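# Move the empty wash bottle onto the cart's top tray

## Task

Take the empty wash bottle from the shelved bench and place it in the cart's upper tray so it rests within the tray's walls; lying on its side is fine. The task fails if any wash bottle reaches the floor, or if the robot tips over or is left leaning. At the end the gripper must have released the bottle and the robot must have backed away, since a bottle held in place only by the robot does not count.

## Robot and tools

ROBOT. A wheeled base with a vertical column, a tiltable head and two six-joint arms (left and right), each ending in a two-finger gripper. Folded, as it starts, it measures 0.73 m long, 0.62 m wide and 1.88 m tall, and its front edge sits 0.40 m ahead of the column. The base drives straight or spins in place; it cannot move sideways. The shoulders are 0.12 m ahead of the column and 1.46 m up. An empty hand reaches about 1 m from its shoulder and no lower than 0.47 m, so nothing on the floor is reachable.

FRAMES. Base frame: origin on the floor under the column, between the drive wheels; x forward, y to the left, z up. left_hand and right_hand report, in this frame and in metres, the point where the fingers meet (tips are 8 mm further). The hand's z axis points along the fingers (quat_wxyz maps (0, 0, 1) onto it) and its y axis runs along the opening. The odometry frame is the base frame as it was when the scene began.

execute_actions. Argument "actions": a list holding one action or none (empty list just reports state and images). An action may contain:
- "base": exactly one key. {"translate_m": d} is a relative drive of d metres from where the base last measured itself, positive forward, range -3 to 3. {"rotate_rad": d} is a relative turn in place, positive = counter-clockwise seen from above (left), range -3.2 to 3.2.
- "joints": absolute targets keyed by name, any subset, in radians (grippers in metres). Ranges: head_tilt_rad -0.61 to 1.308 (0 roughly level, positive tilts down); left_/right_joint1_rad -2.879 to 2.879; joint2 0 to 3.141; joint3 0 to 3.019; joint4 -1.692 to 1.57; joint5 -1.57 to 1.57 (positive swings the hand to the robot's right); joint6 -2.094 to 2.094 (hand roll, positive clockwise viewed from behind); left_/right_gripper_m 0 to 0.093, the fingertip gap. Done tolerances: head 0.03, joints 1-6: 0.045, 0.14, 0.09, 0.055, 0.03, 0.035, gripper 0.003.
- "speeds": optional caps for this action only: translate_m 0.05 to 0.8 m/s, rotate_rad 0.1 to 1 rad/s (the top values are defaults). Arms are not slowed by it.
Motions begin together. Any key or value out of range refuses the whole call. "cameras" picks images: cam_head_left, cam_head_right, cam_left_wrist, cam_right_wrist, nav_camera, or "all"; null/omitted gives all, [] gives none.

wait: {"seconds": 0 to 10}; commands nothing, returns state and images.
zoom_image: {"camera", "region": [x0, y0, x1, y1]} pixels from the top-left of that camera's latest full image, at most 504 by 504.
finished_scene: {"scene": n}; closes the scene irreversibly and reports success. Call it only after releasing and backing away.

ARM GEOMETRY (approximate). With joint1 at -1.57 (left) or 1.57 (right) and joints 5, 6 at 0, the arm works in a forward-facing vertical plane 0.23 m off the column's side. Let a = j2 - 0.35, b = 1.05 + j2 - j3, c = b - j4 (c = 1.57 means fingers straight down). Hand point: ahead = 0.12 + 0.39 sin a + 0.38 cos b + 0.25 cos c; up = 1.46 + 0.39 cos a - 0.38 sin b - 0.25 sin c. Example: j2, j3, j4 = 0.93, 0.78, 0.14 gives about 0.60 ahead, 1.21 up. Real hands tend to sit up to 5 cm lower and nearer the column (about 12 cm with heavy or far loads); trust the reported hand position.

GRIPPING. Fingers are 7 cm long; outside width is opening +1 cm at tips, +5 cm at base; the housing is 10 cm wide, 7 cm thick; the wrist camera sticks out 11 cm on one side. To grasp, command an opening smaller than the object; "off_target" is then expected. A reported opening staying 0.002 or more above target means something is held. Light loads (under 0.3 kg) can be carried with fingers as flat as 0.35 rad below horizontal. Tiny joint changes (under about 0.03 rad, 0.08 for joints 2 and 3) may not move anything; for gentle contact step about 0.05 rad per call from your last target.

RESULT LINES. base_status and joint_status: "done", "off_target" (stopped away from target, may still push), "contact_stop" (base only: a wheel stalled; reverse 0.05 m before retrying or turning), "time_out", "not_followed" with "joint command not followed" and a "cause:" line (a safety check blocked the arm for nearing the other arm, its own body or an obstacle; back the moved joints off by at least 0.05 rad, or move the other arm or the base). on_its_own lists uncommanded behaviour; "held at" is a held target. To relieve a blocked arm, resend its reported positions as targets (a loaded arm sags slightly each time). base_odometry counts wheel turns only. If turned_by_wheels and turned_by_imu differ by over about 4 % and at least 0.05 rad, the base hit something or slipped. base_tilt is in degrees; a drop of 0.5 or more in forward while moving means leaning back, so reverse 0.05 m. motor_effort covers left_wheel and right_wheel (percent, bracket = peak). wheel_motors_off = 1 means an overload cut the wheels for 2 s after about 3 s of hard pushing. Joint torques are noisy and offset.

CAMERAS. Head cameras sit 1.47-1.58 m up, looking down by about head_tilt_rad; straight ahead may be off-centre by up to 0.3 rad. Wrist cameras look along the fingers, angled 0.62 rad toward the hand's +x; with fingers down and arm forward they look down and back toward the robot, and the fingertips end at image centre. nav_camera is low on the base front, 0.23 m up.

AVOID. Arms striking or pressing each other, especially near the centre line or when fast; dropping the bottle; any wash bottle on the floor; the base ramming furniture (table tops 0.30-1.20 m up can slide over the housing into the column); prolonged arm pushing or holding, which heats motors (MOTOR HOT at 85 °C, OVER-TEMPERATURE FAULT at 100 °C drops the arm). Loose objects may occasionally get nudged.

Each tool is called after "Request:" by a JSON object that holds its "fn" and its "kwargs".

## Session

Request:
{"fn": "execute_actions", "kwargs": {"actions": []}}

Scene clock: 0.00 s.
Joint torques (N m, as the arm reports them, + toward a larger angle): no reading
base_odometry: x=+0.000 y=+0.000 heading=+0.000 (m, m, rad; odometry frame)
turned_by_wheels: +0.000 (rad since the last result)
turned_by_imu: +0.000 (rad since the last result)
base_tilt: forward=+0.0 right=+0.2 (deg)
base_status: not commanded
joint_positions: head_tilt_rad=+0.879 left_joint1_rad=-1.565 left_joint2_rad=+0.906 left_joint3_rad=+0.440 left_joint4_rad=-0.969 left_joint5_rad=-0.026 left_joint6_rad=-0.076 left_gripper_m=+0.095 right_joint1_rad=+1.579 right_joint2_rad=+0.921 right_joint3_rad=+0.370 right_joint4_rad=-0.985 right_joint5_rad=+0.006 right_joint6_rad=-0.022 right_gripper_m=+0.095
joint_status: not commanded
wheel_motors_off: 0
motor_effort: left_wheel=+2 right_wheel=+3 (%)
left_hand: x=+0.1562 y=+0.2303 z=+1.2504 quat_wxyz=(+0.439, +0.031, -0.897, -0.030) (m; base frame)
right_hand: x=+0.1143 y=-0.2249 z=+1.2673 quat_wxyz=(+0.485, +0.015, -0.875, -0.005) (m; base frame)
pictures: cam_head_left, cam_head_right, cam_left_wrist, cam_right_wrist, nav_camera
Images, in order (width x height): cam_head_left 672x504, cam_head_right 672x504, cam_left_wrist 504x504, cam_right_wrist 504x504, nav_camera 672x504.

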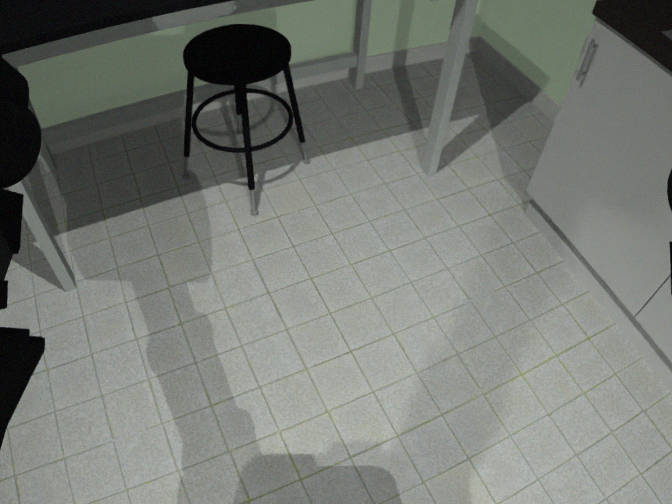

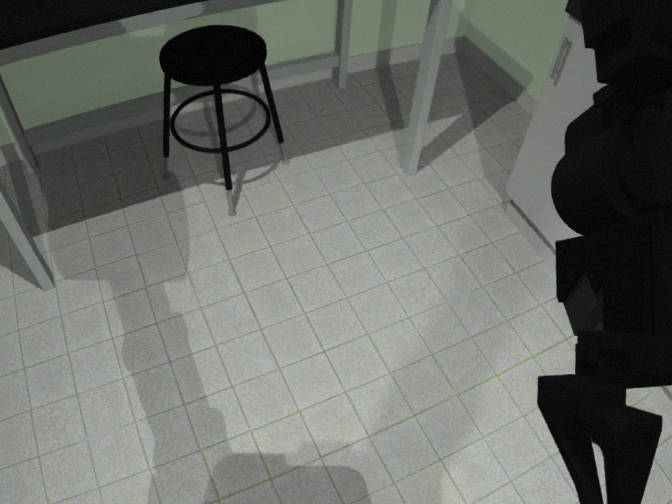

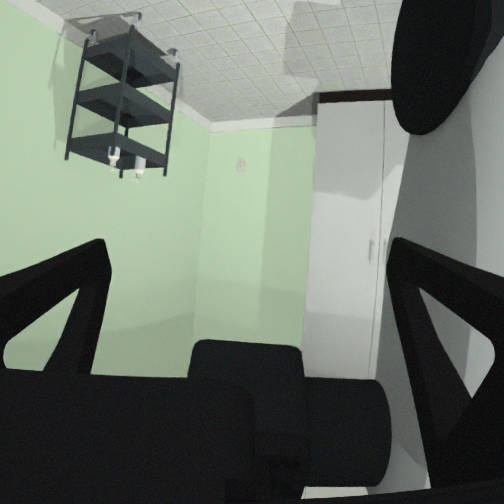

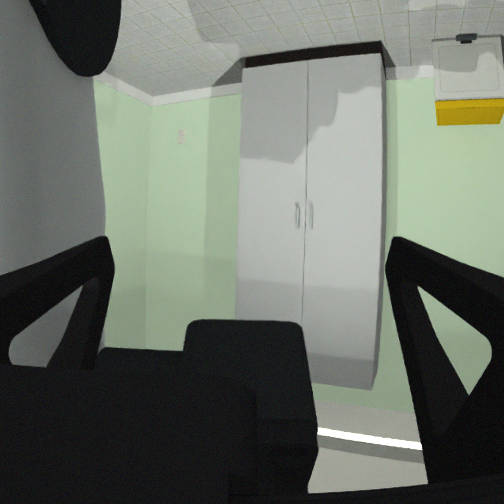

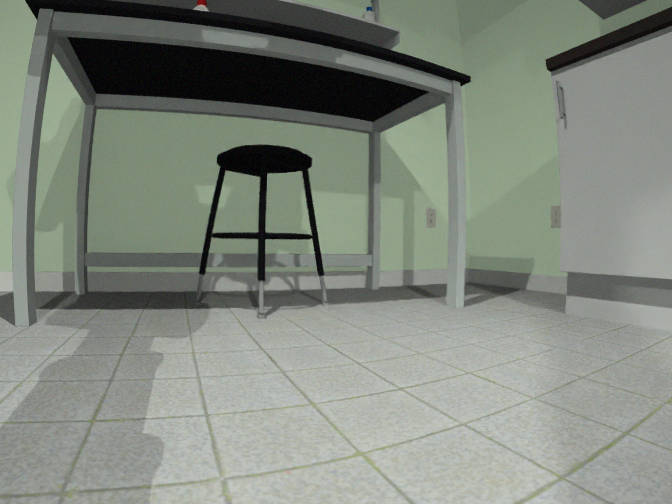

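Request:
{"fn": "execute_actions", "kwargs": {"actions": [{"joints":{"head_tilt_rad":0.2}}], "cameras": ["cam_head_left","cam_head_right"]}}

Scene clock: 9.00 s.
Joint torques (N m, as the arm reports them, + toward a larger angle): left_arm=[-0.75 -7.42 -0.59 -1.36 -0.01 -0.08] | right_arm=[-0.62 -5.41 -1.57 -1.53  0.07  0.08]
base_odometry: x=+0.000 y=+0.000 heading=+0.000 (m, m, rad; odometry frame)
turned_by_wheels: +0.000 (rad since the last result)
turned_by_imu: +0.001 (rad since the last result)
base_tilt: forward=+0.0 right=+0.2 (deg)
base_status: not commanded
joint_positions: head_tilt_rad=+0.220 left_joint1_rad=-1.565 left_joint2_rad=+0.906 left_joint3_rad=+0.440 left_joint4_rad=-0.969 left_joint5_rad=-0.026 left_joint6_rad=-0.076 left_gripper_m=+0.095 right_joint1_rad=+1.579 right_joint2_rad=+0.921 right_joint3_rad=+0.370 right_joint4_rad=-0.985 right_joint5_rad=+0.006 right_joint6_rad=-0.022 right_gripper_m=+0.095
joint_status: all done
wheel_motors_off: 0
motor_effort: left_wheel=+2(2) right_wheel=+3(3) (%)
left_hand: x=+0.1562 y=+0.2303 z=+1.2504 quat_wxyz=(+0.439, +0.031, -0.897, -0.030) (m; base frame)
right_hand: x=+0.1143 y=-0.2249 z=+1.2673 quat_wxyz=(+0.485, +0.015, -0.875, -0.005) (m; base frame)
pictures: cam_head_left, cam_head_right
Images, in order (width x height): cam_head_left 672x504, cam_head_right 672x504.

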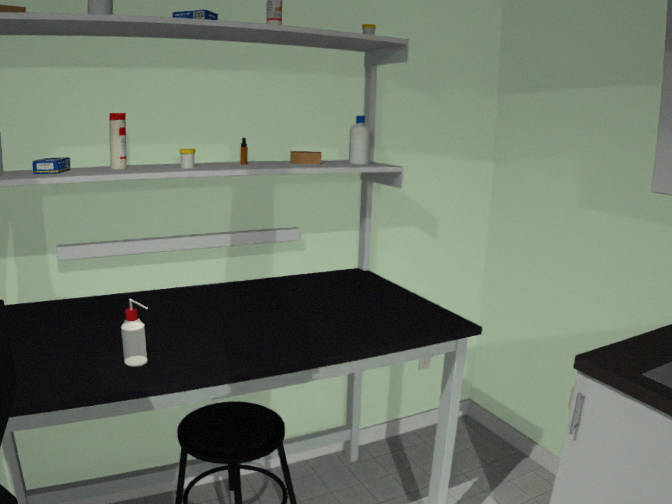

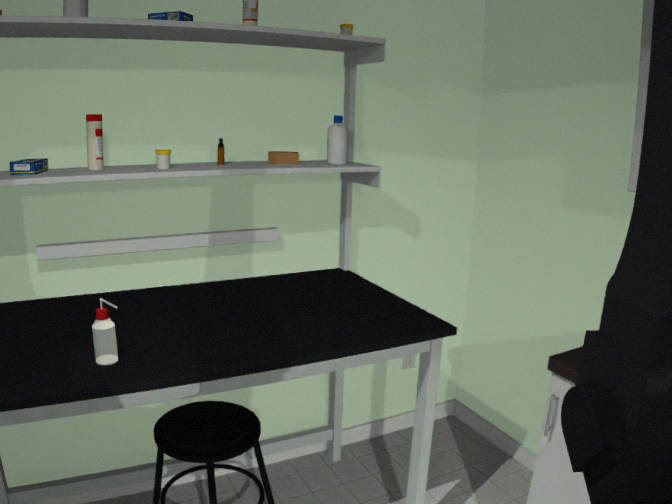

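Request:
{"fn": "execute_actions", "kwargs": {"actions": [{"base":{"rotate_rad":0.45},"joints":{"head_tilt_rad":0.35}}], "cameras": ["cam_head_left","nav_camera"]}}

Scene clock: 16.97 s.
Joint torques (N m, as the arm reports them, + toward a larger angle): left_arm=[-1.01 -7.54 -0.75 -1.47 -0.03 -0.06] | right_arm=[-0.87 -5.35 -1.59 -1.6   0.05  0.13]
base_odometry: x=+0.000 y=+0.000 heading=+0.449 (m, m, rad; odometry frame)
turned_by_wheels: +0.449 (rad since the last result)
turned_by_imu: +0.444 (rad since the last result)
base_tilt: forward=-0.1 right=+0.1 (deg)
base_status: done
joint_positions: head_tilt_rad=+0.355 left_joint1_rad=-1.565 left_joint2_rad=+0.906 left_joint3_rad=+0.440 left_joint4_rad=-0.969 left_joint5_rad=-0.026 left_joint6_rad=-0.076 left_gripper_m=+0.095 right_joint1_rad=+1.579 right_joint2_rad=+0.921 right_joint3_rad=+0.370 right_joint4_rad=-0.985 right_joint5_rad=+0.006 right_joint6_rad=-0.022 right_gripper_m=+0.095
joint_status: all done
wheel_motors_off: 0
motor_effort: left_wheel=-2(26) right_wheel=+0(30) (%)
left_hand: x=+0.1562 y=+0.2303 z=+1.2504 quat_wxyz=(+0.439, +0.031, -0.897, -0.030) (m; base frame)
right_hand: x=+0.1143 y=-0.2249 z=+1.2673 quat_wxyz=(+0.485, +0.015, -0.875, -0.005) (m; base frame)
pictures: cam_head_left, nav_camera
Images, in order (width x height): cam_head_left 672x504, nav_camera 672x504.

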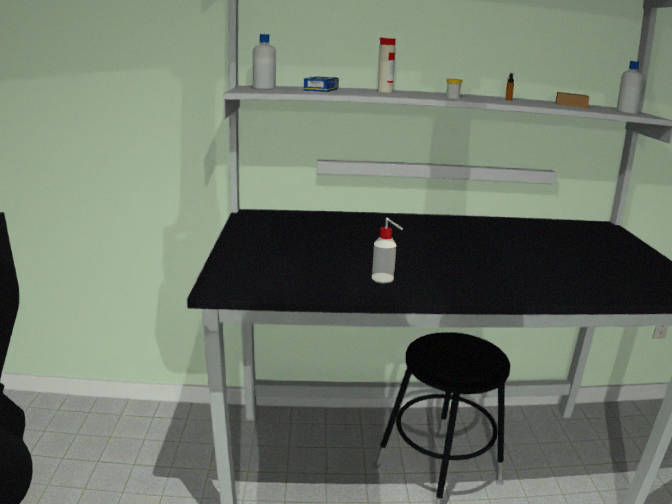

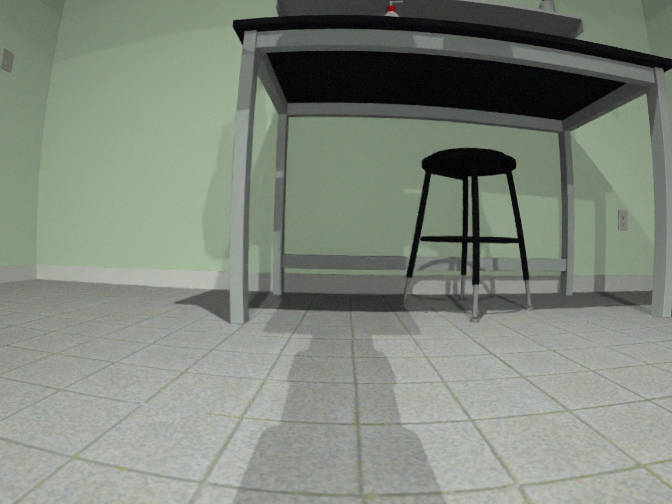

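Request:
{"fn": "execute_actions", "kwargs": {"actions": [{"base":{"translate_m":0.25},"joints":{"head_tilt_rad":0.55,"right_joint1_rad":1.57,"right_joint2_rad":2.15,"right_joint3_rad":2.3,"right_joint4_rad":0.55,"right_joint5_rad":0,"right_joint6_rad":0,"right_gripper_m":0.093}}], "cameras": ["cam_head_right","cam_right_wrist","nav_camera"]}}

Scene clock: 49.77 s.
Joint torques (N m, as the arm reports them, + toward a larger angle): left_arm=[-0.67 -7.57 -0.64 -1.38 -0.01 -0.08] | right_arm=[ -0.88 -22.07   9.88   2.63  -0.04   0.2 ]
base_odometry: x=+0.225 y=+0.109 heading=+0.450 (m, m, rad; odometry frame)
turned_by_wheels: +0.001 (rad since the last result)
turned_by_imu: +0.002 (rad since the last result)
base_tilt: forward=-0.1 right=+0.2 (deg)
base_status: done
joint_positions: head_tilt_rad=+0.554 left_joint1_rad=-1.565 left_joint2_rad=+0.906 left_joint3_rad=+0.442 left_joint4_rad=-0.969 left_joint5_rad=-0.026 left_joint6_rad=-0.076 left_gripper_m=+0.095 right_joint1_rad=+1.579 right_joint2_rad=+2.132 right_joint3_rad=+2.283 right_joint4_rad=+0.529 right_joint5_rad=+0.004 right_joint6_rad=-0.009 right_gripper_m=+0.093
joint_status: all done
wheel_motors_off: 0
motor_effort: left_wheel=+1(48) right_wheel=-1(47) (%)
left_hand: x=+0.1570 y=+0.2303 z=+1.2501 quat_wxyz=(+0.438, +0.031, -0.898, -0.030) (m; base frame)
right_hand: x=+0.9675 y=-0.2191 z=+0.9868 quat_wxyz=(-0.566, +0.002, -0.825, +0.000) (m; base frame)
pictures: cam_head_right, cam_right_wrist, nav_camera
Images, in order (width x height): cam_head_right 672x504, cam_right_wrist 504x504, nav_camera 672x504.

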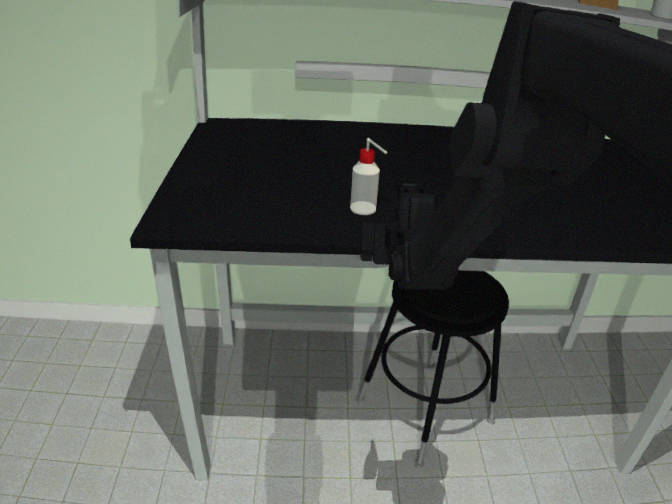

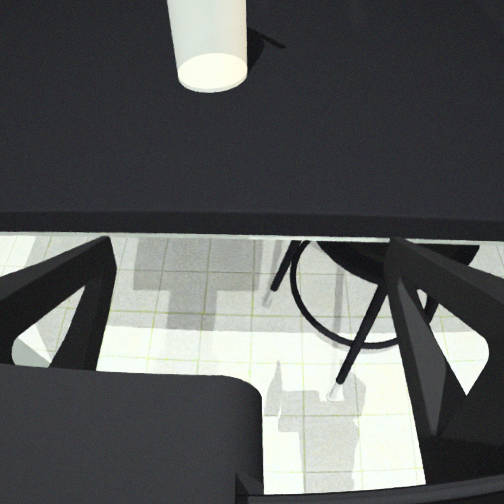

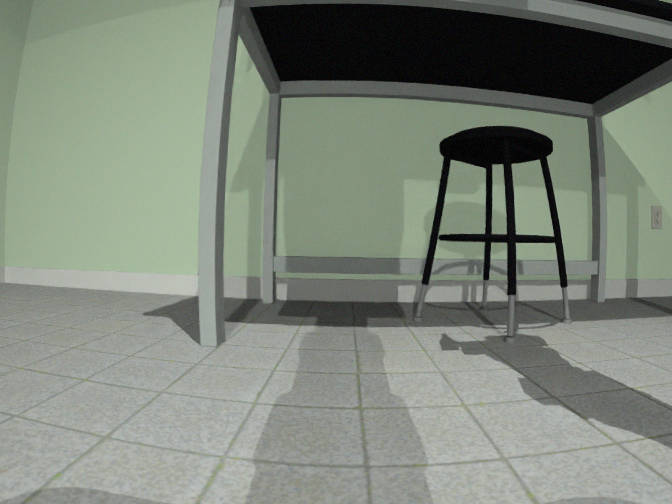

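Request:
{"fn": "execute_actions", "kwargs": {"actions": [{"base":{"rotate_rad":0.035}}], "cameras": []}}

Request:
{"fn": "execute_actions", "kwargs": {"actions": [{"base":{"translate_m":0.15},"speeds":{"translate_m":0.2}}], "cameras": ["cam_head_right","cam_right_wrist"]}}

Scene clock: 57.67 s.
Joint torques (N m, as the arm reports them, + toward a larger angle): left_arm=[-0.7  -7.84 -1.07 -1.37 -0.04 -0.04] | right_arm=[ -0.59 -21.89   9.77   2.71  -0.06   0.22]
base_odometry: x=+0.225 y=+0.109 heading=+0.484 (m, m, rad; odometry frame)
turned_by_wheels: +0.034 (rad since the last result)
turned_by_imu: +0.034 (rad since the last result)
base_tilt: forward=-0.1 right=+0.3 (deg)
base_status: done
joint_positions: head_tilt_rad=+0.554 left_joint1_rad=-1.565 left_joint2_rad=+0.906 left_joint3_rad=+0.442 left_joint4_rad=-0.969 left_joint5_rad=-0.026 left_joint6_rad=-0.076 left_gripper_m=+0.095 right_joint1_rad=+1.574 right_joint2_rad=+2.132 right_joint3_rad=+2.283 right_joint4_rad=+0.529 right_joint5_rad=+0.003 right_joint6_rad=-0.009 right_gripper_m=+0.093
joint_status: not commanded
wheel_motors_off: 0
motor_effort: left_wheel=-1(38) right_wheel=+1(44) (%)
left_hand: x=+0.1568 y=+0.2303 z=+1.2502 quat_wxyz=(+0.439, +0.031, -0.898, -0.030) (m; base frame)
right_hand: x=+0.9676 y=-0.2232 z=+0.9868 quat_wxyz=(-0.566, +0.003, -0.825, +0.002) (m; base frame)
pictures: none
No camera images: the call's "cameras" was empty. Leave "cameras" out to get every camera's image.

Scene clock: 59.33 s.
Joint torques (N m, as the arm reports them, + toward a larger angle): left_arm=[-0.55 -7.5  -0.85 -1.31 -0.03 -0.05] | right_arm=[ -0.6  -22.03   9.74   2.73  -0.03   0.16]
base_odometry: x=+0.358 y=+0.179 heading=+0.485 (m, m, rad; odometry frame)
turned_by_wheels: +0.001 (rad since the last result)
turned_by_imu: +0.001 (rad since the last result)
base_tilt: forward=+0.0 right=+0.3 (deg)
base_status: done
joint_positions: head_tilt_rad=+0.554 left_joint1_rad=-1.565 left_joint2_rad=+0.906 left_joint3_rad=+0.441 left_joint4_rad=-0.969 left_joint5_rad=-0.026 left_joint6_rad=-0.076 left_gripper_m=+0.095 right_joint1_rad=+1.574 right_joint2_rad=+2.134 right_joint3_rad=+2.283 right_joint4_rad=+0.529 right_joint5_rad=+0.003 right_joint6_rad=-0.009 right_gripper_m=+0.093
joint_status: not commanded
wheel_motors_off: 0
motor_effort: left_wheel=+0(47) right_wheel=-1(37) (%)
left_hand: x=+0.1566 y=+0.2303 z=+1.2503 quat_wxyz=(+0.439, +0.031, -0.898, -0.030) (m; base frame)
right_hand: x=+0.9667 y=-0.2232 z=+0.9851 quat_wxyz=(-0.565, +0.003, -0.825, +0.002) (m; base frame)
pictures: cam_head_right, cam_right_wrist
Images, in order (width x height): cam_head_right 672x504, cam_right_wrist 504x504.

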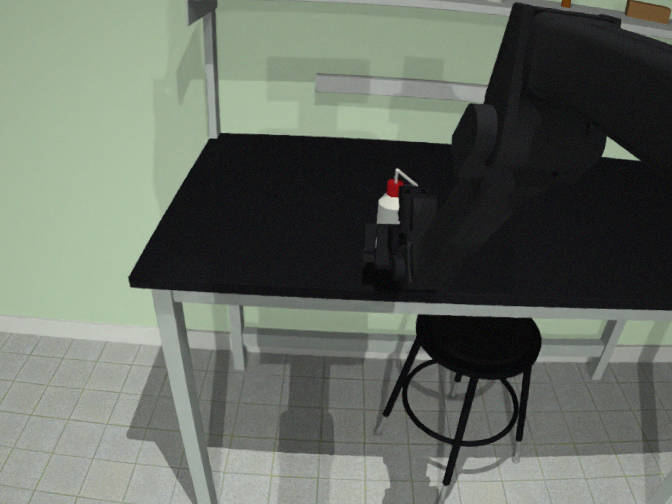

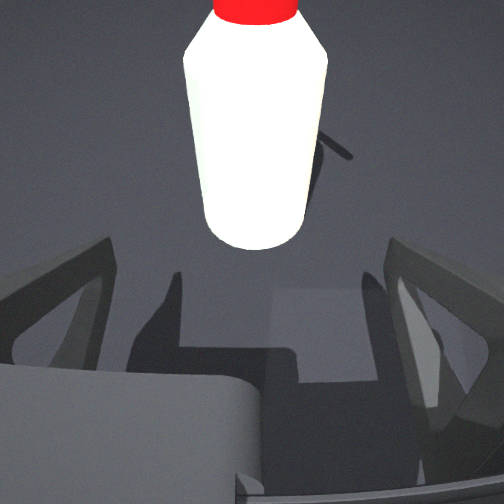

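Request:
{"fn": "execute_actions", "kwargs": {"actions": [{"base":{"translate_m":0.11},"speeds":{"translate_m":0.15}}], "cameras": ["cam_head_right","cam_right_wrist"]}}

Scene clock: 65.27 s.
Joint torques (N m, as the arm reports them, + toward a larger angle): left_arm=[-0.64 -7.11 -0.95 -1.31 -0.03 -0.04] | right_arm=[ -0.75 -22.57   9.83   2.76  -0.02   0.22]
base_odometry: x=+0.455 y=+0.230 heading=+0.485 (m, m, rad; odometry frame)
turned_by_wheels: +0.001 (rad since the last result)
turned_by_imu: +0.002 (rad since the last result)
base_tilt: forward=+0.0 right=+0.2 (deg)
base_status: done
joint_positions: head_tilt_rad=+0.554 left_joint1_rad=-1.565 left_joint2_rad=+0.906 left_joint3_rad=+0.442 left_joint4_rad=-0.969 left_joint5_rad=-0.026 left_joint6_rad=-0.076 left_gripper_m=+0.095 right_joint1_rad=+1.574 right_joint2_rad=+2.135 right_joint3_rad=+2.283 right_joint4_rad=+0.529 right_joint5_rad=+0.003 right_joint6_rad=-0.009 right_gripper_m=+0.093
joint_status: not commanded
wheel_motors_off: 0
motor_effort: left_wheel=+0(34) right_wheel=+0(34) (%)
left_hand: x=+0.1568 y=+0.2303 z=+1.2502 quat_wxyz=(+0.439, +0.031, -0.898, -0.030) (m; base frame)
right_hand: x=+0.9663 y=-0.2232 z=+0.9845 quat_wxyz=(-0.565, +0.003, -0.825, +0.002) (m; base frame)
pictures: cam_head_right, cam_right_wrist
Images, in order (width x height): cam_head_right 672x504, cam_right_wrist 504x504.

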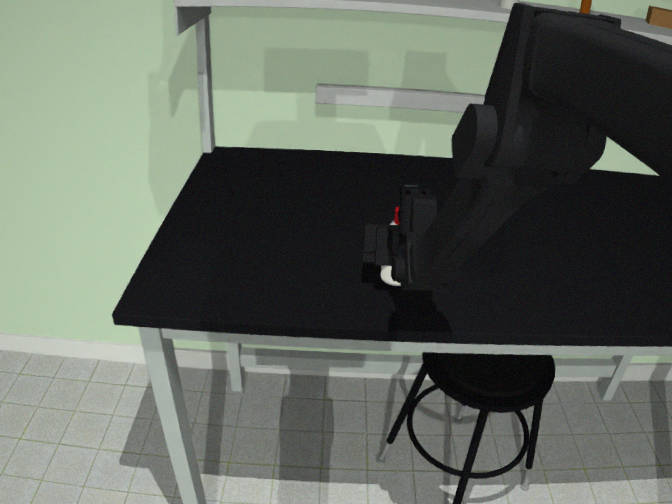

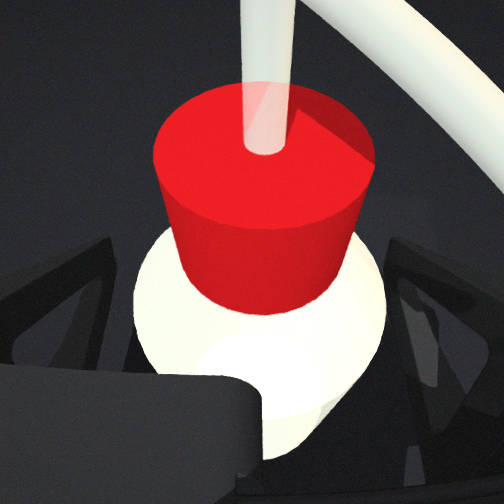

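Request:
{"fn": "execute_actions", "kwargs": {"actions": [{"joints":{"right_gripper_m":0.03}}], "cameras": ["cam_head_right","cam_right_wrist"]}}

Scene clock: 70.47 s.
Joint torques (N m, as the arm reports them, + toward a larger angle): left_arm=[-0.48 -7.29 -0.81 -1.17 -0.02 -0.06] | right_arm=[ -0.31 -22.45   9.72   2.65   0.01   0.19]
base_odometry: x=+0.455 y=+0.230 heading=+0.485 (m, m, rad; odometry frame)
turned_by_wheels: +0.000 (rad since the last result)
turned_by_imu: +0.001 (rad since the last result)
base_tilt: forward=-0.1 right=+0.2 (deg)
base_status: not commanded
joint_positions: head_tilt_rad=+0.554 left_joint1_rad=-1.565 left_joint2_rad=+0.906 left_joint3_rad=+0.442 left_joint4_rad=-0.969 left_joint5_rad=-0.026 left_joint6_rad=-0.076 left_gripper_m=+0.095 right_joint1_rad=+1.574 right_joint2_rad=+2.135 right_joint3_rad=+2.283 right_joint4_rad=+0.529 right_joint5_rad=+0.002 right_joint6_rad=-0.009 right_gripper_m=+0.055
joint_status: right_gripper_m off_target (ended at +0.055, target +0.030)
wheel_motors_off: 0
motor_effort: left_wheel=+0(0) right_wheel=-1(1) (%)
left_hand: x=+0.1568 y=+0.2303 z=+1.2502 quat_wxyz=(+0.439, +0.031, -0.898, -0.030) (m; base frame)
right_hand: x=+0.9663 y=-0.2230 z=+0.9845 quat_wxyz=(-0.565, +0.003, -0.825, +0.002) (m; base frame)
pictures: cam_head_right, cam_right_wrist
Images, in order (width x height): cam_head_right 672x504, cam_right_wrist 504x504.

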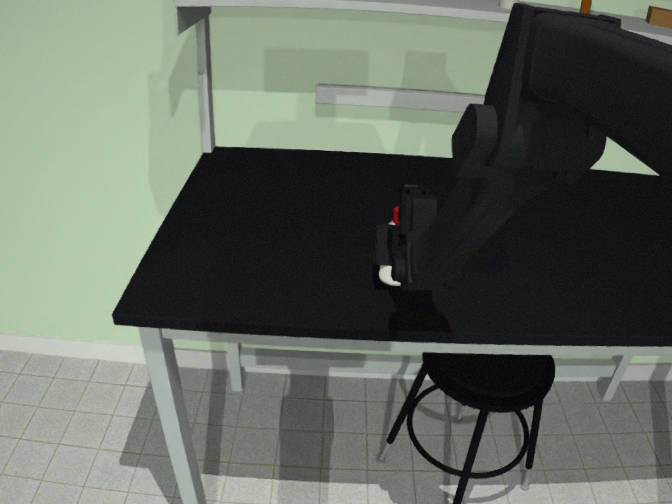

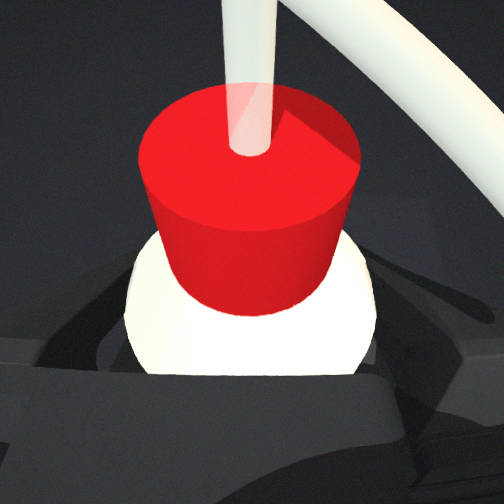

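Request:
{"fn": "execute_actions", "kwargs": {"actions": [{"joints":{"right_joint2_rad":1.9,"right_joint4_rad":0.35,"right_gripper_m":0.03}}], "cameras": ["cam_head_right"]}}

Scene clock: 80.47 s.
Joint torques (N m, as the arm reports them, + toward a larger angle): left_arm=[-0.95 -7.26 -0.79 -1.42  0.   -0.06] | right_arm=[ -0.74 -25.01  11.15   1.51   0.02   0.19]
base_odometry: x=+0.455 y=+0.230 heading=+0.485 (m, m, rad; odometry frame)
turned_by_wheels: +0.000 (rad since the last result)
turned_by_imu: +0.001 (rad since the last result)
base_tilt: forward=-0.1 right=+0.2 (deg)
base_status: not commanded
joint_positions: head_tilt_rad=+0.554 left_joint1_rad=-1.565 left_joint2_rad=+0.906 left_joint3_rad=+0.442 left_joint4_rad=-0.969 left_joint5_rad=-0.026 left_joint6_rad=-0.076 left_gripper_m=+0.095 right_joint1_rad=+1.574 right_joint2_rad=+1.896 right_joint3_rad=+2.286 right_joint4_rad=+0.360 right_joint5_rad=+0.002 right_joint6_rad=-0.009 right_gripper_m=+0.055
joint_status: right_gripper_m off_target (ended at +0.055, target +0.030); the others done
wheel_motors_off: 0
motor_effort: left_wheel=+1(1) right_wheel=-1(1) (%)
left_hand: x=+0.1568 y=+0.2303 z=+1.2502 quat_wxyz=(+0.439, +0.031, -0.898, -0.030) (m; base frame)
right_hand: x=+1.0461 y=-0.2233 z=+1.1586 quat_wxyz=(-0.594, +0.003, -0.804, +0.002) (m; base frame)
pictures: cam_head_right
Images, in order (width x height): cam_head_right 672x504.

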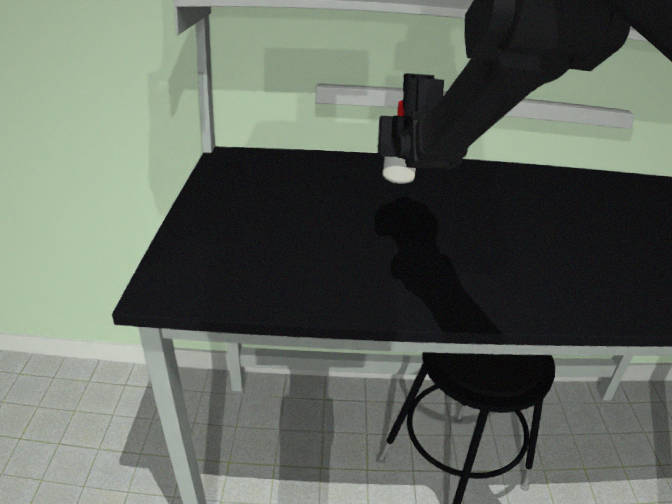

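Request:
{"fn": "execute_actions", "kwargs": {"actions": [{"base":{"translate_m":-0.45},"speeds":{"translate_m":0.4},"joints":{"right_joint2_rad":1.25,"right_joint3_rad":1.1,"right_joint4_rad":0.8,"right_gripper_m":0.03,"head_tilt_rad":0.45}}], "cameras": ["cam_right_wrist"]}}

Request:
{"fn": "execute_actions", "kwargs": {"actions": [{"base":{"rotate_rad":2.2},"speeds":{"rotate_rad":0.6}}], "cameras": ["cam_head_left","nav_camera"]}}

Scene clock: 91.47 s.
Joint torques (N m, as the arm reports them, + toward a larger angle): left_arm=[-0.42 -6.9  -0.55 -1.33  0.03 -0.04] | right_arm=[ -0.65 -17.76   8.01   2.04   0.01   0.19]
base_odometry: x=+0.057 y=+0.020 heading=+0.486 (m, m, rad; odometry frame)
turned_by_wheels: +0.001 (rad since the last result)
turned_by_imu: +0.002 (rad since the last result)
base_tilt: forward=+0.0 right=+0.2 (deg)
base_status: done
joint_positions: head_tilt_rad=+0.468 left_joint1_rad=-1.565 left_joint2_rad=+0.906 left_joint3_rad=+0.439 left_joint4_rad=-0.969 left_joint5_rad=-0.026 left_joint6_rad=-0.076 left_gripper_m=+0.095 right_joint1_rad=+1.574 right_joint2_rad=+1.264 right_joint3_rad=+1.072 right_joint4_rad=+0.796 right_joint5_rad=+0.002 right_joint6_rad=-0.009 right_gripper_m=+0.055
joint_status: right_gripper_m off_target (ended at +0.055, target +0.030); the others done
wheel_motors_off: 0
motor_effort: left_wheel=+0(43) right_wheel=+0(40) (%)
left_hand: x=+0.1554 y=+0.2303 z=+1.2506 quat_wxyz=(+0.440, +0.031, -0.897, -0.030) (m; base frame)
right_hand: x=+0.7759 y=-0.2240 z=+1.2229 quat_wxyz=(-0.534, +0.003, -0.845, +0.002) (m; base frame)
pictures: cam_right_wrist
Images, in order (width x height): cam_right_wrist 504x504.

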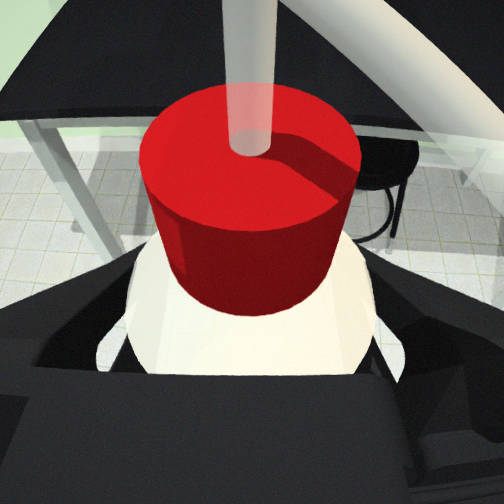

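Scene clock: 96.03 s.
Joint torques (N m, as the arm reports them, + toward a larger angle): left_arm=[-0.19 -7.22 -0.6  -1.3  -0.01 -0.02] | right_arm=[ -0.62 -17.89   7.73   1.97   0.01   0.21]
base_odometry: x=+0.057 y=+0.020 heading=+2.686 (m, m, rad; odometry frame)
turned_by_wheels: +2.200 (rad since the last result)
turned_by_imu: +2.179 (rad since the last result)
base_tilt: forward=-0.2 right=+0.2 (deg)
base_status: done
joint_positions: head_tilt_rad=+0.468 left_joint1_rad=-1.565 left_joint2_rad=+0.906 left_joint3_rad=+0.439 left_joint4_rad=-0.969 left_joint5_rad=-0.026 left_joint6_rad=-0.076 left_gripper_m=+0.095 right_joint1_rad=+1.574 right_joint2_rad=+1.264 right_joint3_rad=+1.074 right_joint4_rad=+0.796 right_joint5_rad=+0.002 right_joint6_rad=-0.009 right_gripper_m=+0.055
joint_status: not commanded
wheel_motors_off: 0
motor_effort: left_wheel=+0(36) right_wheel=+0(44) (%)
left_hand: x=+0.1556 y=+0.2303 z=+1.2506 quat_wxyz=(+0.440, +0.031, -0.897, -0.030) (m; base frame)
right_hand: x=+0.7767 y=-0.2242 z=+1.2236 quat_wxyz=(-0.535, +0.003, -0.845, +0.002) (m; base frame)
pictures: cam_head_left, nav_camera
Images, in order (width x height): cam_head_left 672x504, nav_camera 672x504.

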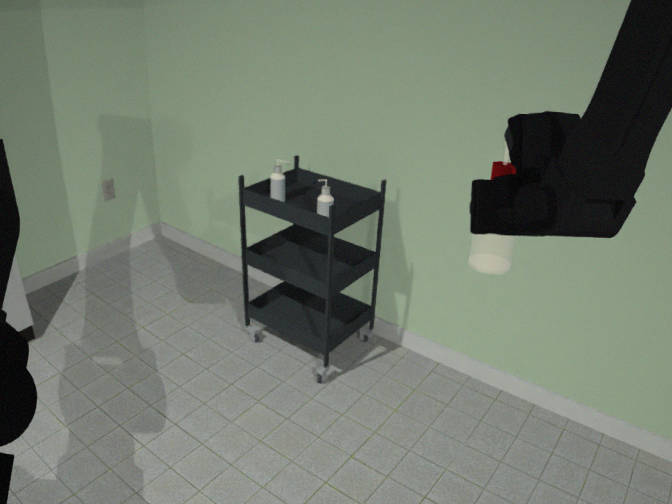

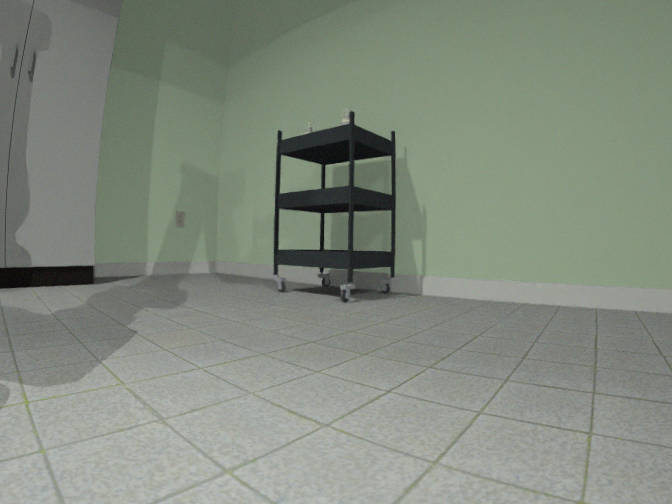

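Request:
{"fn": "execute_actions", "kwargs": {"actions": [{"base":{"rotate_rad":0.12}}], "cameras": []}}

Request:
{"fn": "execute_actions", "kwargs": {"actions": [{"base":{"translate_m":0.8},"joints":{"head_tilt_rad":0.8}}], "cameras": ["cam_head_left","cam_head_right","nav_camera"]}}

Scene clock: 107.70 s.
Joint torques (N m, as the arm reports them, + toward a larger angle): left_arm=[-0.51 -7.33 -0.53 -1.41 -0.02 -0.06] | right_arm=[ -0.82 -17.94   7.88   1.95   0.02   0.21]
base_odometry: x=+0.057 y=+0.020 heading=+2.806 (m, m, rad; odometry frame)
turned_by_wheels: +0.120 (rad since the last result)
turned_by_imu: +0.119 (rad since the last result)
base_tilt: forward=-0.1 right=+0.1 (deg)
base_status: done
joint_positions: head_tilt_rad=+0.468 left_joint1_rad=-1.565 left_joint2_rad=+0.906 left_joint3_rad=+0.439 left_joint4_rad=-0.969 left_joint5_rad=-0.026 left_joint6_rad=-0.076 left_gripper_m=+0.095 right_joint1_rad=+1.573 right_joint2_rad=+1.264 right_joint3_rad=+1.074 right_joint4_rad=+0.796 right_joint5_rad=+0.002 right_joint6_rad=-0.009 right_gripper_m=+0.055
joint_status: not commanded
wheel_motors_off: 0
motor_effort: left_wheel=+0(27) right_wheel=+0(31) (%)
left_hand: x=+0.1556 y=+0.2303 z=+1.2506 quat_wxyz=(+0.440, +0.031, -0.897, -0.030) (m; base frame)
right_hand: x=+0.7767 y=-0.2244 z=+1.2236 quat_wxyz=(-0.535, +0.003, -0.845, +0.002) (m; base frame)
pictures: none
No camera images: the call's "cameras" was empty. Leave "cameras" out to get every camera's image.

Scene clock: 110.60 s.
Joint torques (N m, as the arm reports them, + toward a larger angle): left_arm=[-1.03 -7.2  -0.67 -1.41 -0.01 -0.07] | right_arm=[ -0.94 -17.57   7.3    1.99  -0.01   0.2 ]
base_odometry: x=-0.698 y=+0.284 heading=+2.806 (m, m, rad; odometry frame)
turned_by_wheels: +0.000 (rad since the last result)
turned_by_imu: +0.001 (rad since the last result)
base_tilt: forward=-0.1 right=+0.3 (deg)
base_status: done
joint_positions: head_tilt_rad=+0.802 left_joint1_rad=-1.565 left_joint2_rad=+0.906 left_joint3_rad=+0.442 left_joint4_rad=-0.969 left_joint5_rad=-0.026 left_joint6_rad=-0.076 left_gripper_m=+0.095 right_joint1_rad=+1.573 right_joint2_rad=+1.262 right_joint3_rad=+1.079 right_joint4_rad=+0.796 right_joint5_rad=+0.002 right_joint6_rad=-0.009 right_gripper_m=+0.055
joint_status: all done
wheel_motors_off: 0
motor_effort: left_wheel=+0(45) right_wheel=+0(53) (%)
left_hand: x=+0.1570 y=+0.2303 z=+1.2501 quat_wxyz=(+0.438, +0.031, -0.898, -0.030) (m; base frame)
right_hand: x=+0.7799 y=-0.2244 z=+1.2271 quat_wxyz=(-0.538, +0.003, -0.843, +0.002) (m; base frame)
pictures: cam_head_left, cam_head_right, nav_camera
Images, in order (width x height): cam_head_left 672x504, cam_head_right 672x504, nav_camera 672x504.

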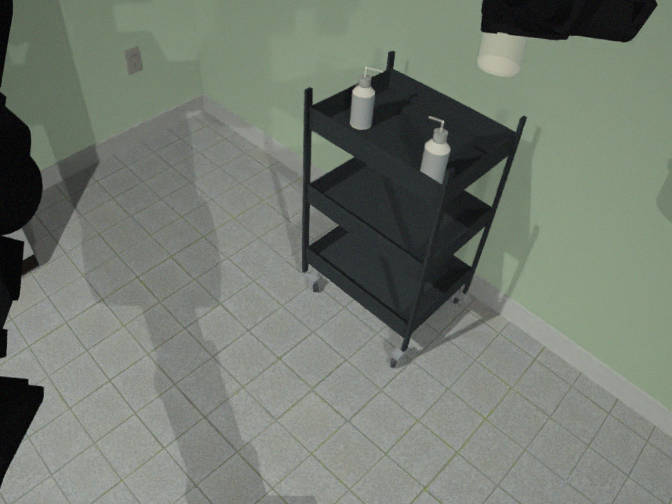

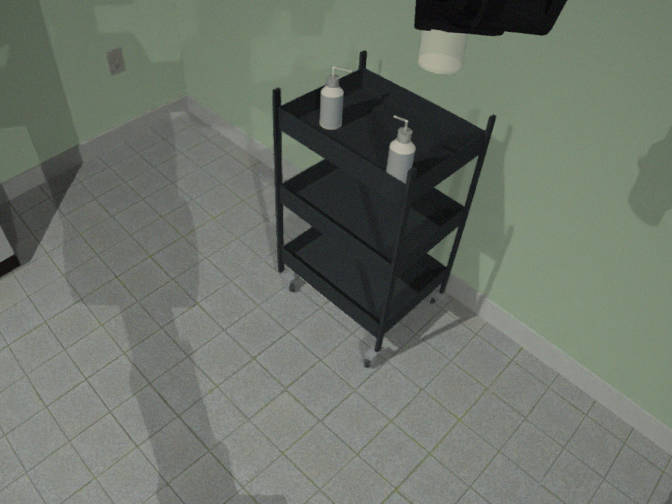

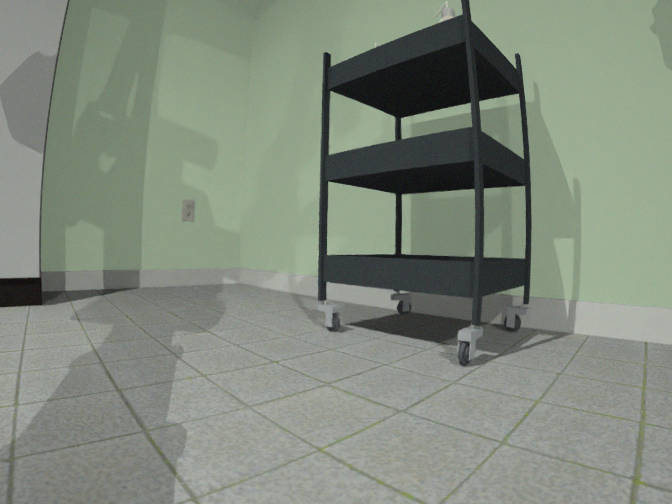

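Request:
{"fn": "execute_actions", "kwargs": {"actions": [{"base":{"translate_m":0.38},"speeds":{"translate_m":0.3},"joints":{"head_tilt_rad":0.9}}], "cameras": ["cam_head_left","cam_head_right","nav_camera"]}}

Scene clock: 129.03 s.
Joint torques (N m, as the arm reports them, + toward a larger angle): left_arm=[-0.8  -7.51 -0.72 -1.39 -0.03 -0.08] | right_arm=[ -0.93 -17.66   7.09   2.1    0.     0.19]
base_odometry: x=-1.057 y=+0.409 heading=+2.805 (m, m, rad; odometry frame)
turned_by_wheels: +0.000 (rad since the last result)
turned_by_imu: +0.001 (rad since the last result)
base_tilt: forward=-0.1 right=+0.2 (deg)
base_status: done
joint_positions: head_tilt_rad=+0.902 left_joint1_rad=-1.565 left_joint2_rad=+0.906 left_joint3_rad=+0.440 left_joint4_rad=-0.969 left_joint5_rad=-0.026 left_joint6_rad=-0.076 left_gripper_m=+0.095 right_joint1_rad=+1.573 right_joint2_rad=+1.262 right_joint3_rad=+1.081 right_joint4_rad=+0.796 right_joint5_rad=+0.002 right_joint6_rad=-0.009 right_gripper_m=+0.055
joint_status: all done
wheel_motors_off: 0
motor_effort: left_wheel=+0(32) right_wheel=+0(38) (%)
left_hand: x=+0.1560 y=+0.2303 z=+1.2505 quat_wxyz=(+0.439, +0.031, -0.897, -0.030) (m; base frame)
right_hand: x=+0.7809 y=-0.2244 z=+1.2280 quat_wxyz=(-0.539, +0.003, -0.842, +0.002) (m; base frame)
pictures: cam_head_left, cam_head_right, nav_camera
Images, in order (width x height): cam_head_left 672x504, cam_head_right 672x504, nav_camera 672x504.

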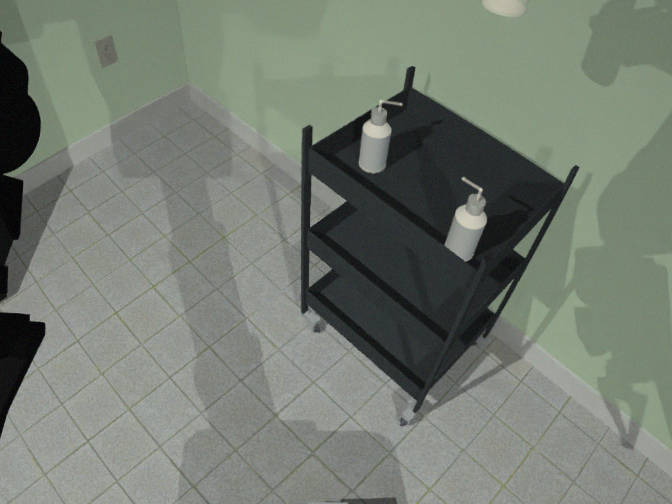

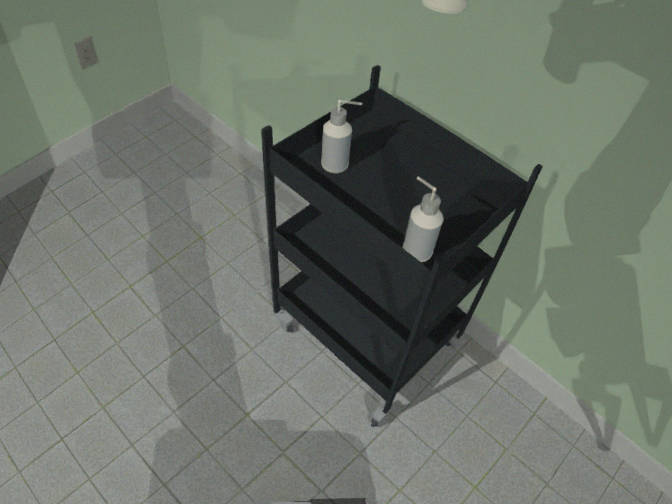

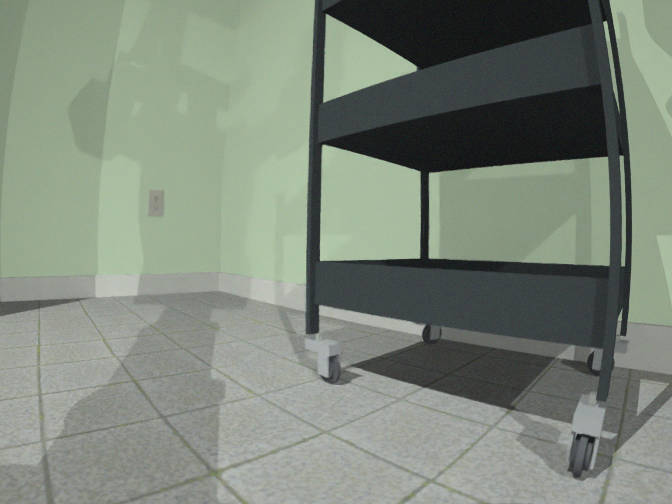

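Request:
{"fn": "execute_actions", "kwargs": {"actions": [{"joints":{"right_joint2_rad":2.15,"right_joint3_rad":2.2,"right_joint4_rad":0.4,"right_gripper_m":0.03}}], "cameras": ["cam_head_left","cam_head_right","cam_right_wrist"]}}

Scene clock: 148.67 s.
Joint torques (N m, as the arm reports them, + toward a larger angle): left_arm=[-0.4  -7.56 -0.91 -1.47  0.   -0.06] | right_arm=[ -0.62 -22.11   9.24   1.2    0.13   0.24]
base_odometry: x=-1.057 y=+0.409 heading=+2.805 (m, m, rad; odometry frame)
turned_by_wheels: +0.000 (rad since the last result)
turned_by_imu: +0.001 (rad since the last result)
base_tilt: forward=+0.0 right=+0.1 (deg)
base_status: not commanded
joint_positions: head_tilt_rad=+0.902 left_joint1_rad=-1.565 left_joint2_rad=+0.906 left_joint3_rad=+0.440 left_joint4_rad=-0.969 left_joint5_rad=-0.026 left_joint6_rad=-0.076 left_gripper_m=+0.095 right_joint1_rad=+1.574 right_joint2_rad=+2.149 right_joint3_rad=+2.177 right_joint4_rad=+0.416 right_joint5_rad=-0.002 right_joint6_rad=-0.012 right_gripper_m=+0.055
joint_status: right_gripper_m off_target (ended at +0.055, target +0.030); the others done
wheel_motors_off: 0
motor_effort: left_wheel=-1(2) right_wheel=+0(2) (%)
left_hand: x=+0.1560 y=+0.2303 z=+1.2505 quat_wxyz=(+0.439, +0.031, -0.897, -0.030) (m; base frame)
right_hand: x=+0.9013 y=-0.2218 z=+0.9031 quat_wxyz=(-0.465, +0.006, -0.885, +0.000) (m; base frame)
pictures: cam_head_left, cam_head_right, cam_right_wrist
Images, in order (width x height): cam_head_left 672x504, cam_head_right 672x504, cam_right_wrist 504x504.

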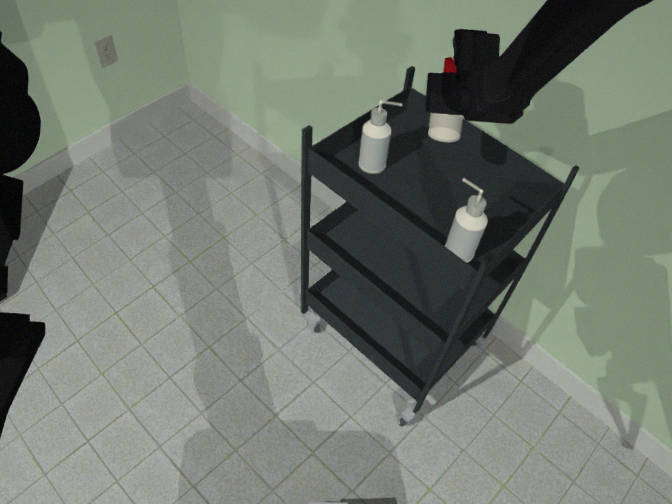

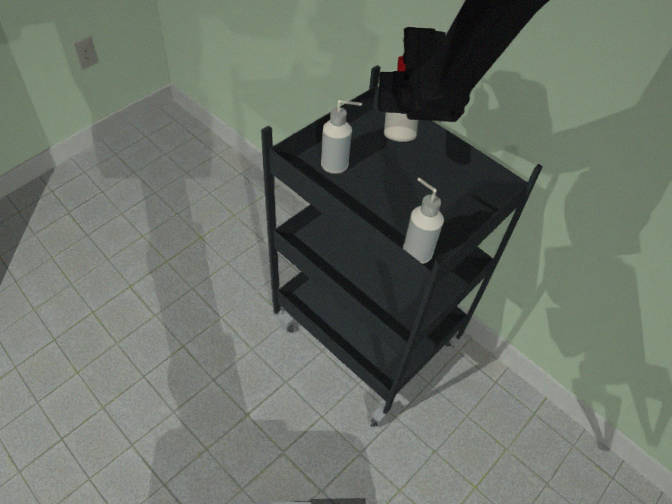

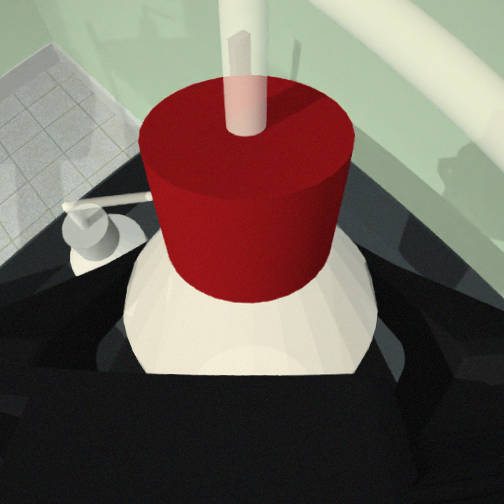

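Request:
{"fn": "execute_actions", "kwargs": {"actions": [{"base":{"translate_m":-0.08},"speeds":{"translate_m":0.15},"joints":{"right_joint3_rad":2.12,"right_joint4_rad":0.45,"right_gripper_m":0.03}}], "cameras": ["cam_head_left","cam_head_right"]}}

Scene clock: 155.73 s.
Joint torques (N m, as the arm reports them, + toward a larger angle): left_arm=[-0.89 -7.73 -0.47 -1.33 -0.02 -0.04] | right_arm=[ -0.29 -21.49   6.85   2.56   0.12   0.21]
base_odometry: x=-0.981 y=+0.383 heading=+2.806 (m, m, rad; odometry frame)
turned_by_wheels: +0.000 (rad since the last result)
turned_by_imu: +0.001 (rad since the last result)
base_tilt: forward=+0.0 right=+0.2 (deg)
base_status: done
joint_positions: head_tilt_rad=+0.902 left_joint1_rad=-1.565 left_joint2_rad=+0.906 left_joint3_rad=+0.438 left_joint4_rad=-0.969 left_joint5_rad=-0.026 left_joint6_rad=-0.076 left_gripper_m=+0.095 right_joint1_rad=+1.574 right_joint2_rad=+2.151 right_joint3_rad=+2.116 right_joint4_rad=+0.430 right_joint5_rad=-0.002 right_joint6_rad=-0.012 right_gripper_m=+0.055
joint_status: right_gripper_m off_target (ended at +0.055, target +0.030); the others done
wheel_motors_off: 0
motor_effort: left_wheel=+0(32) right_wheel=+0(37) (%)
left_hand: x=+0.1549 y=+0.2303 z=+1.2508 quat_wxyz=(+0.440, +0.031, -0.897, -0.030) (m; base frame)
right_hand: x=+0.8728 y=-0.2218 z=+0.8803 quat_wxyz=(-0.443, +0.006, -0.896, +0.000) (m; base frame)
pictures: cam_head_left, cam_head_right
Images, in order (width x height): cam_head_left 672x504, cam_head_right 672x504.

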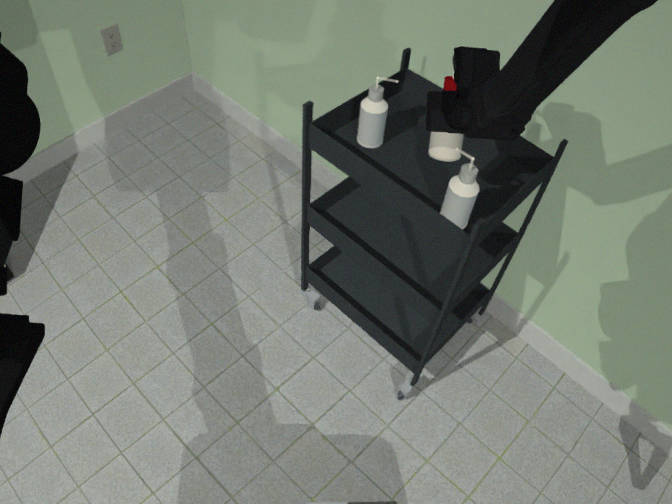

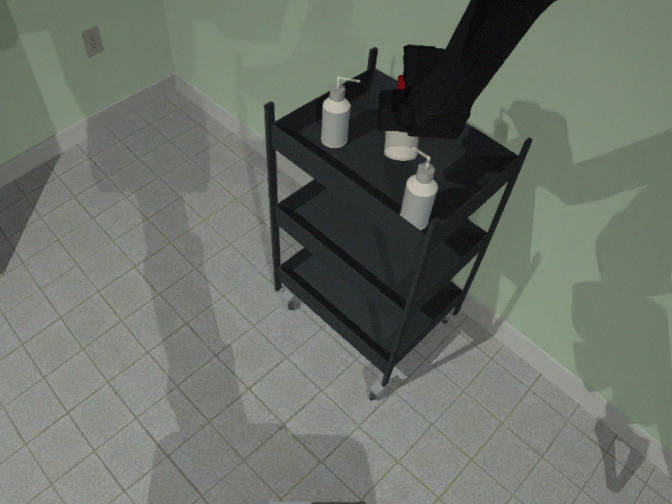

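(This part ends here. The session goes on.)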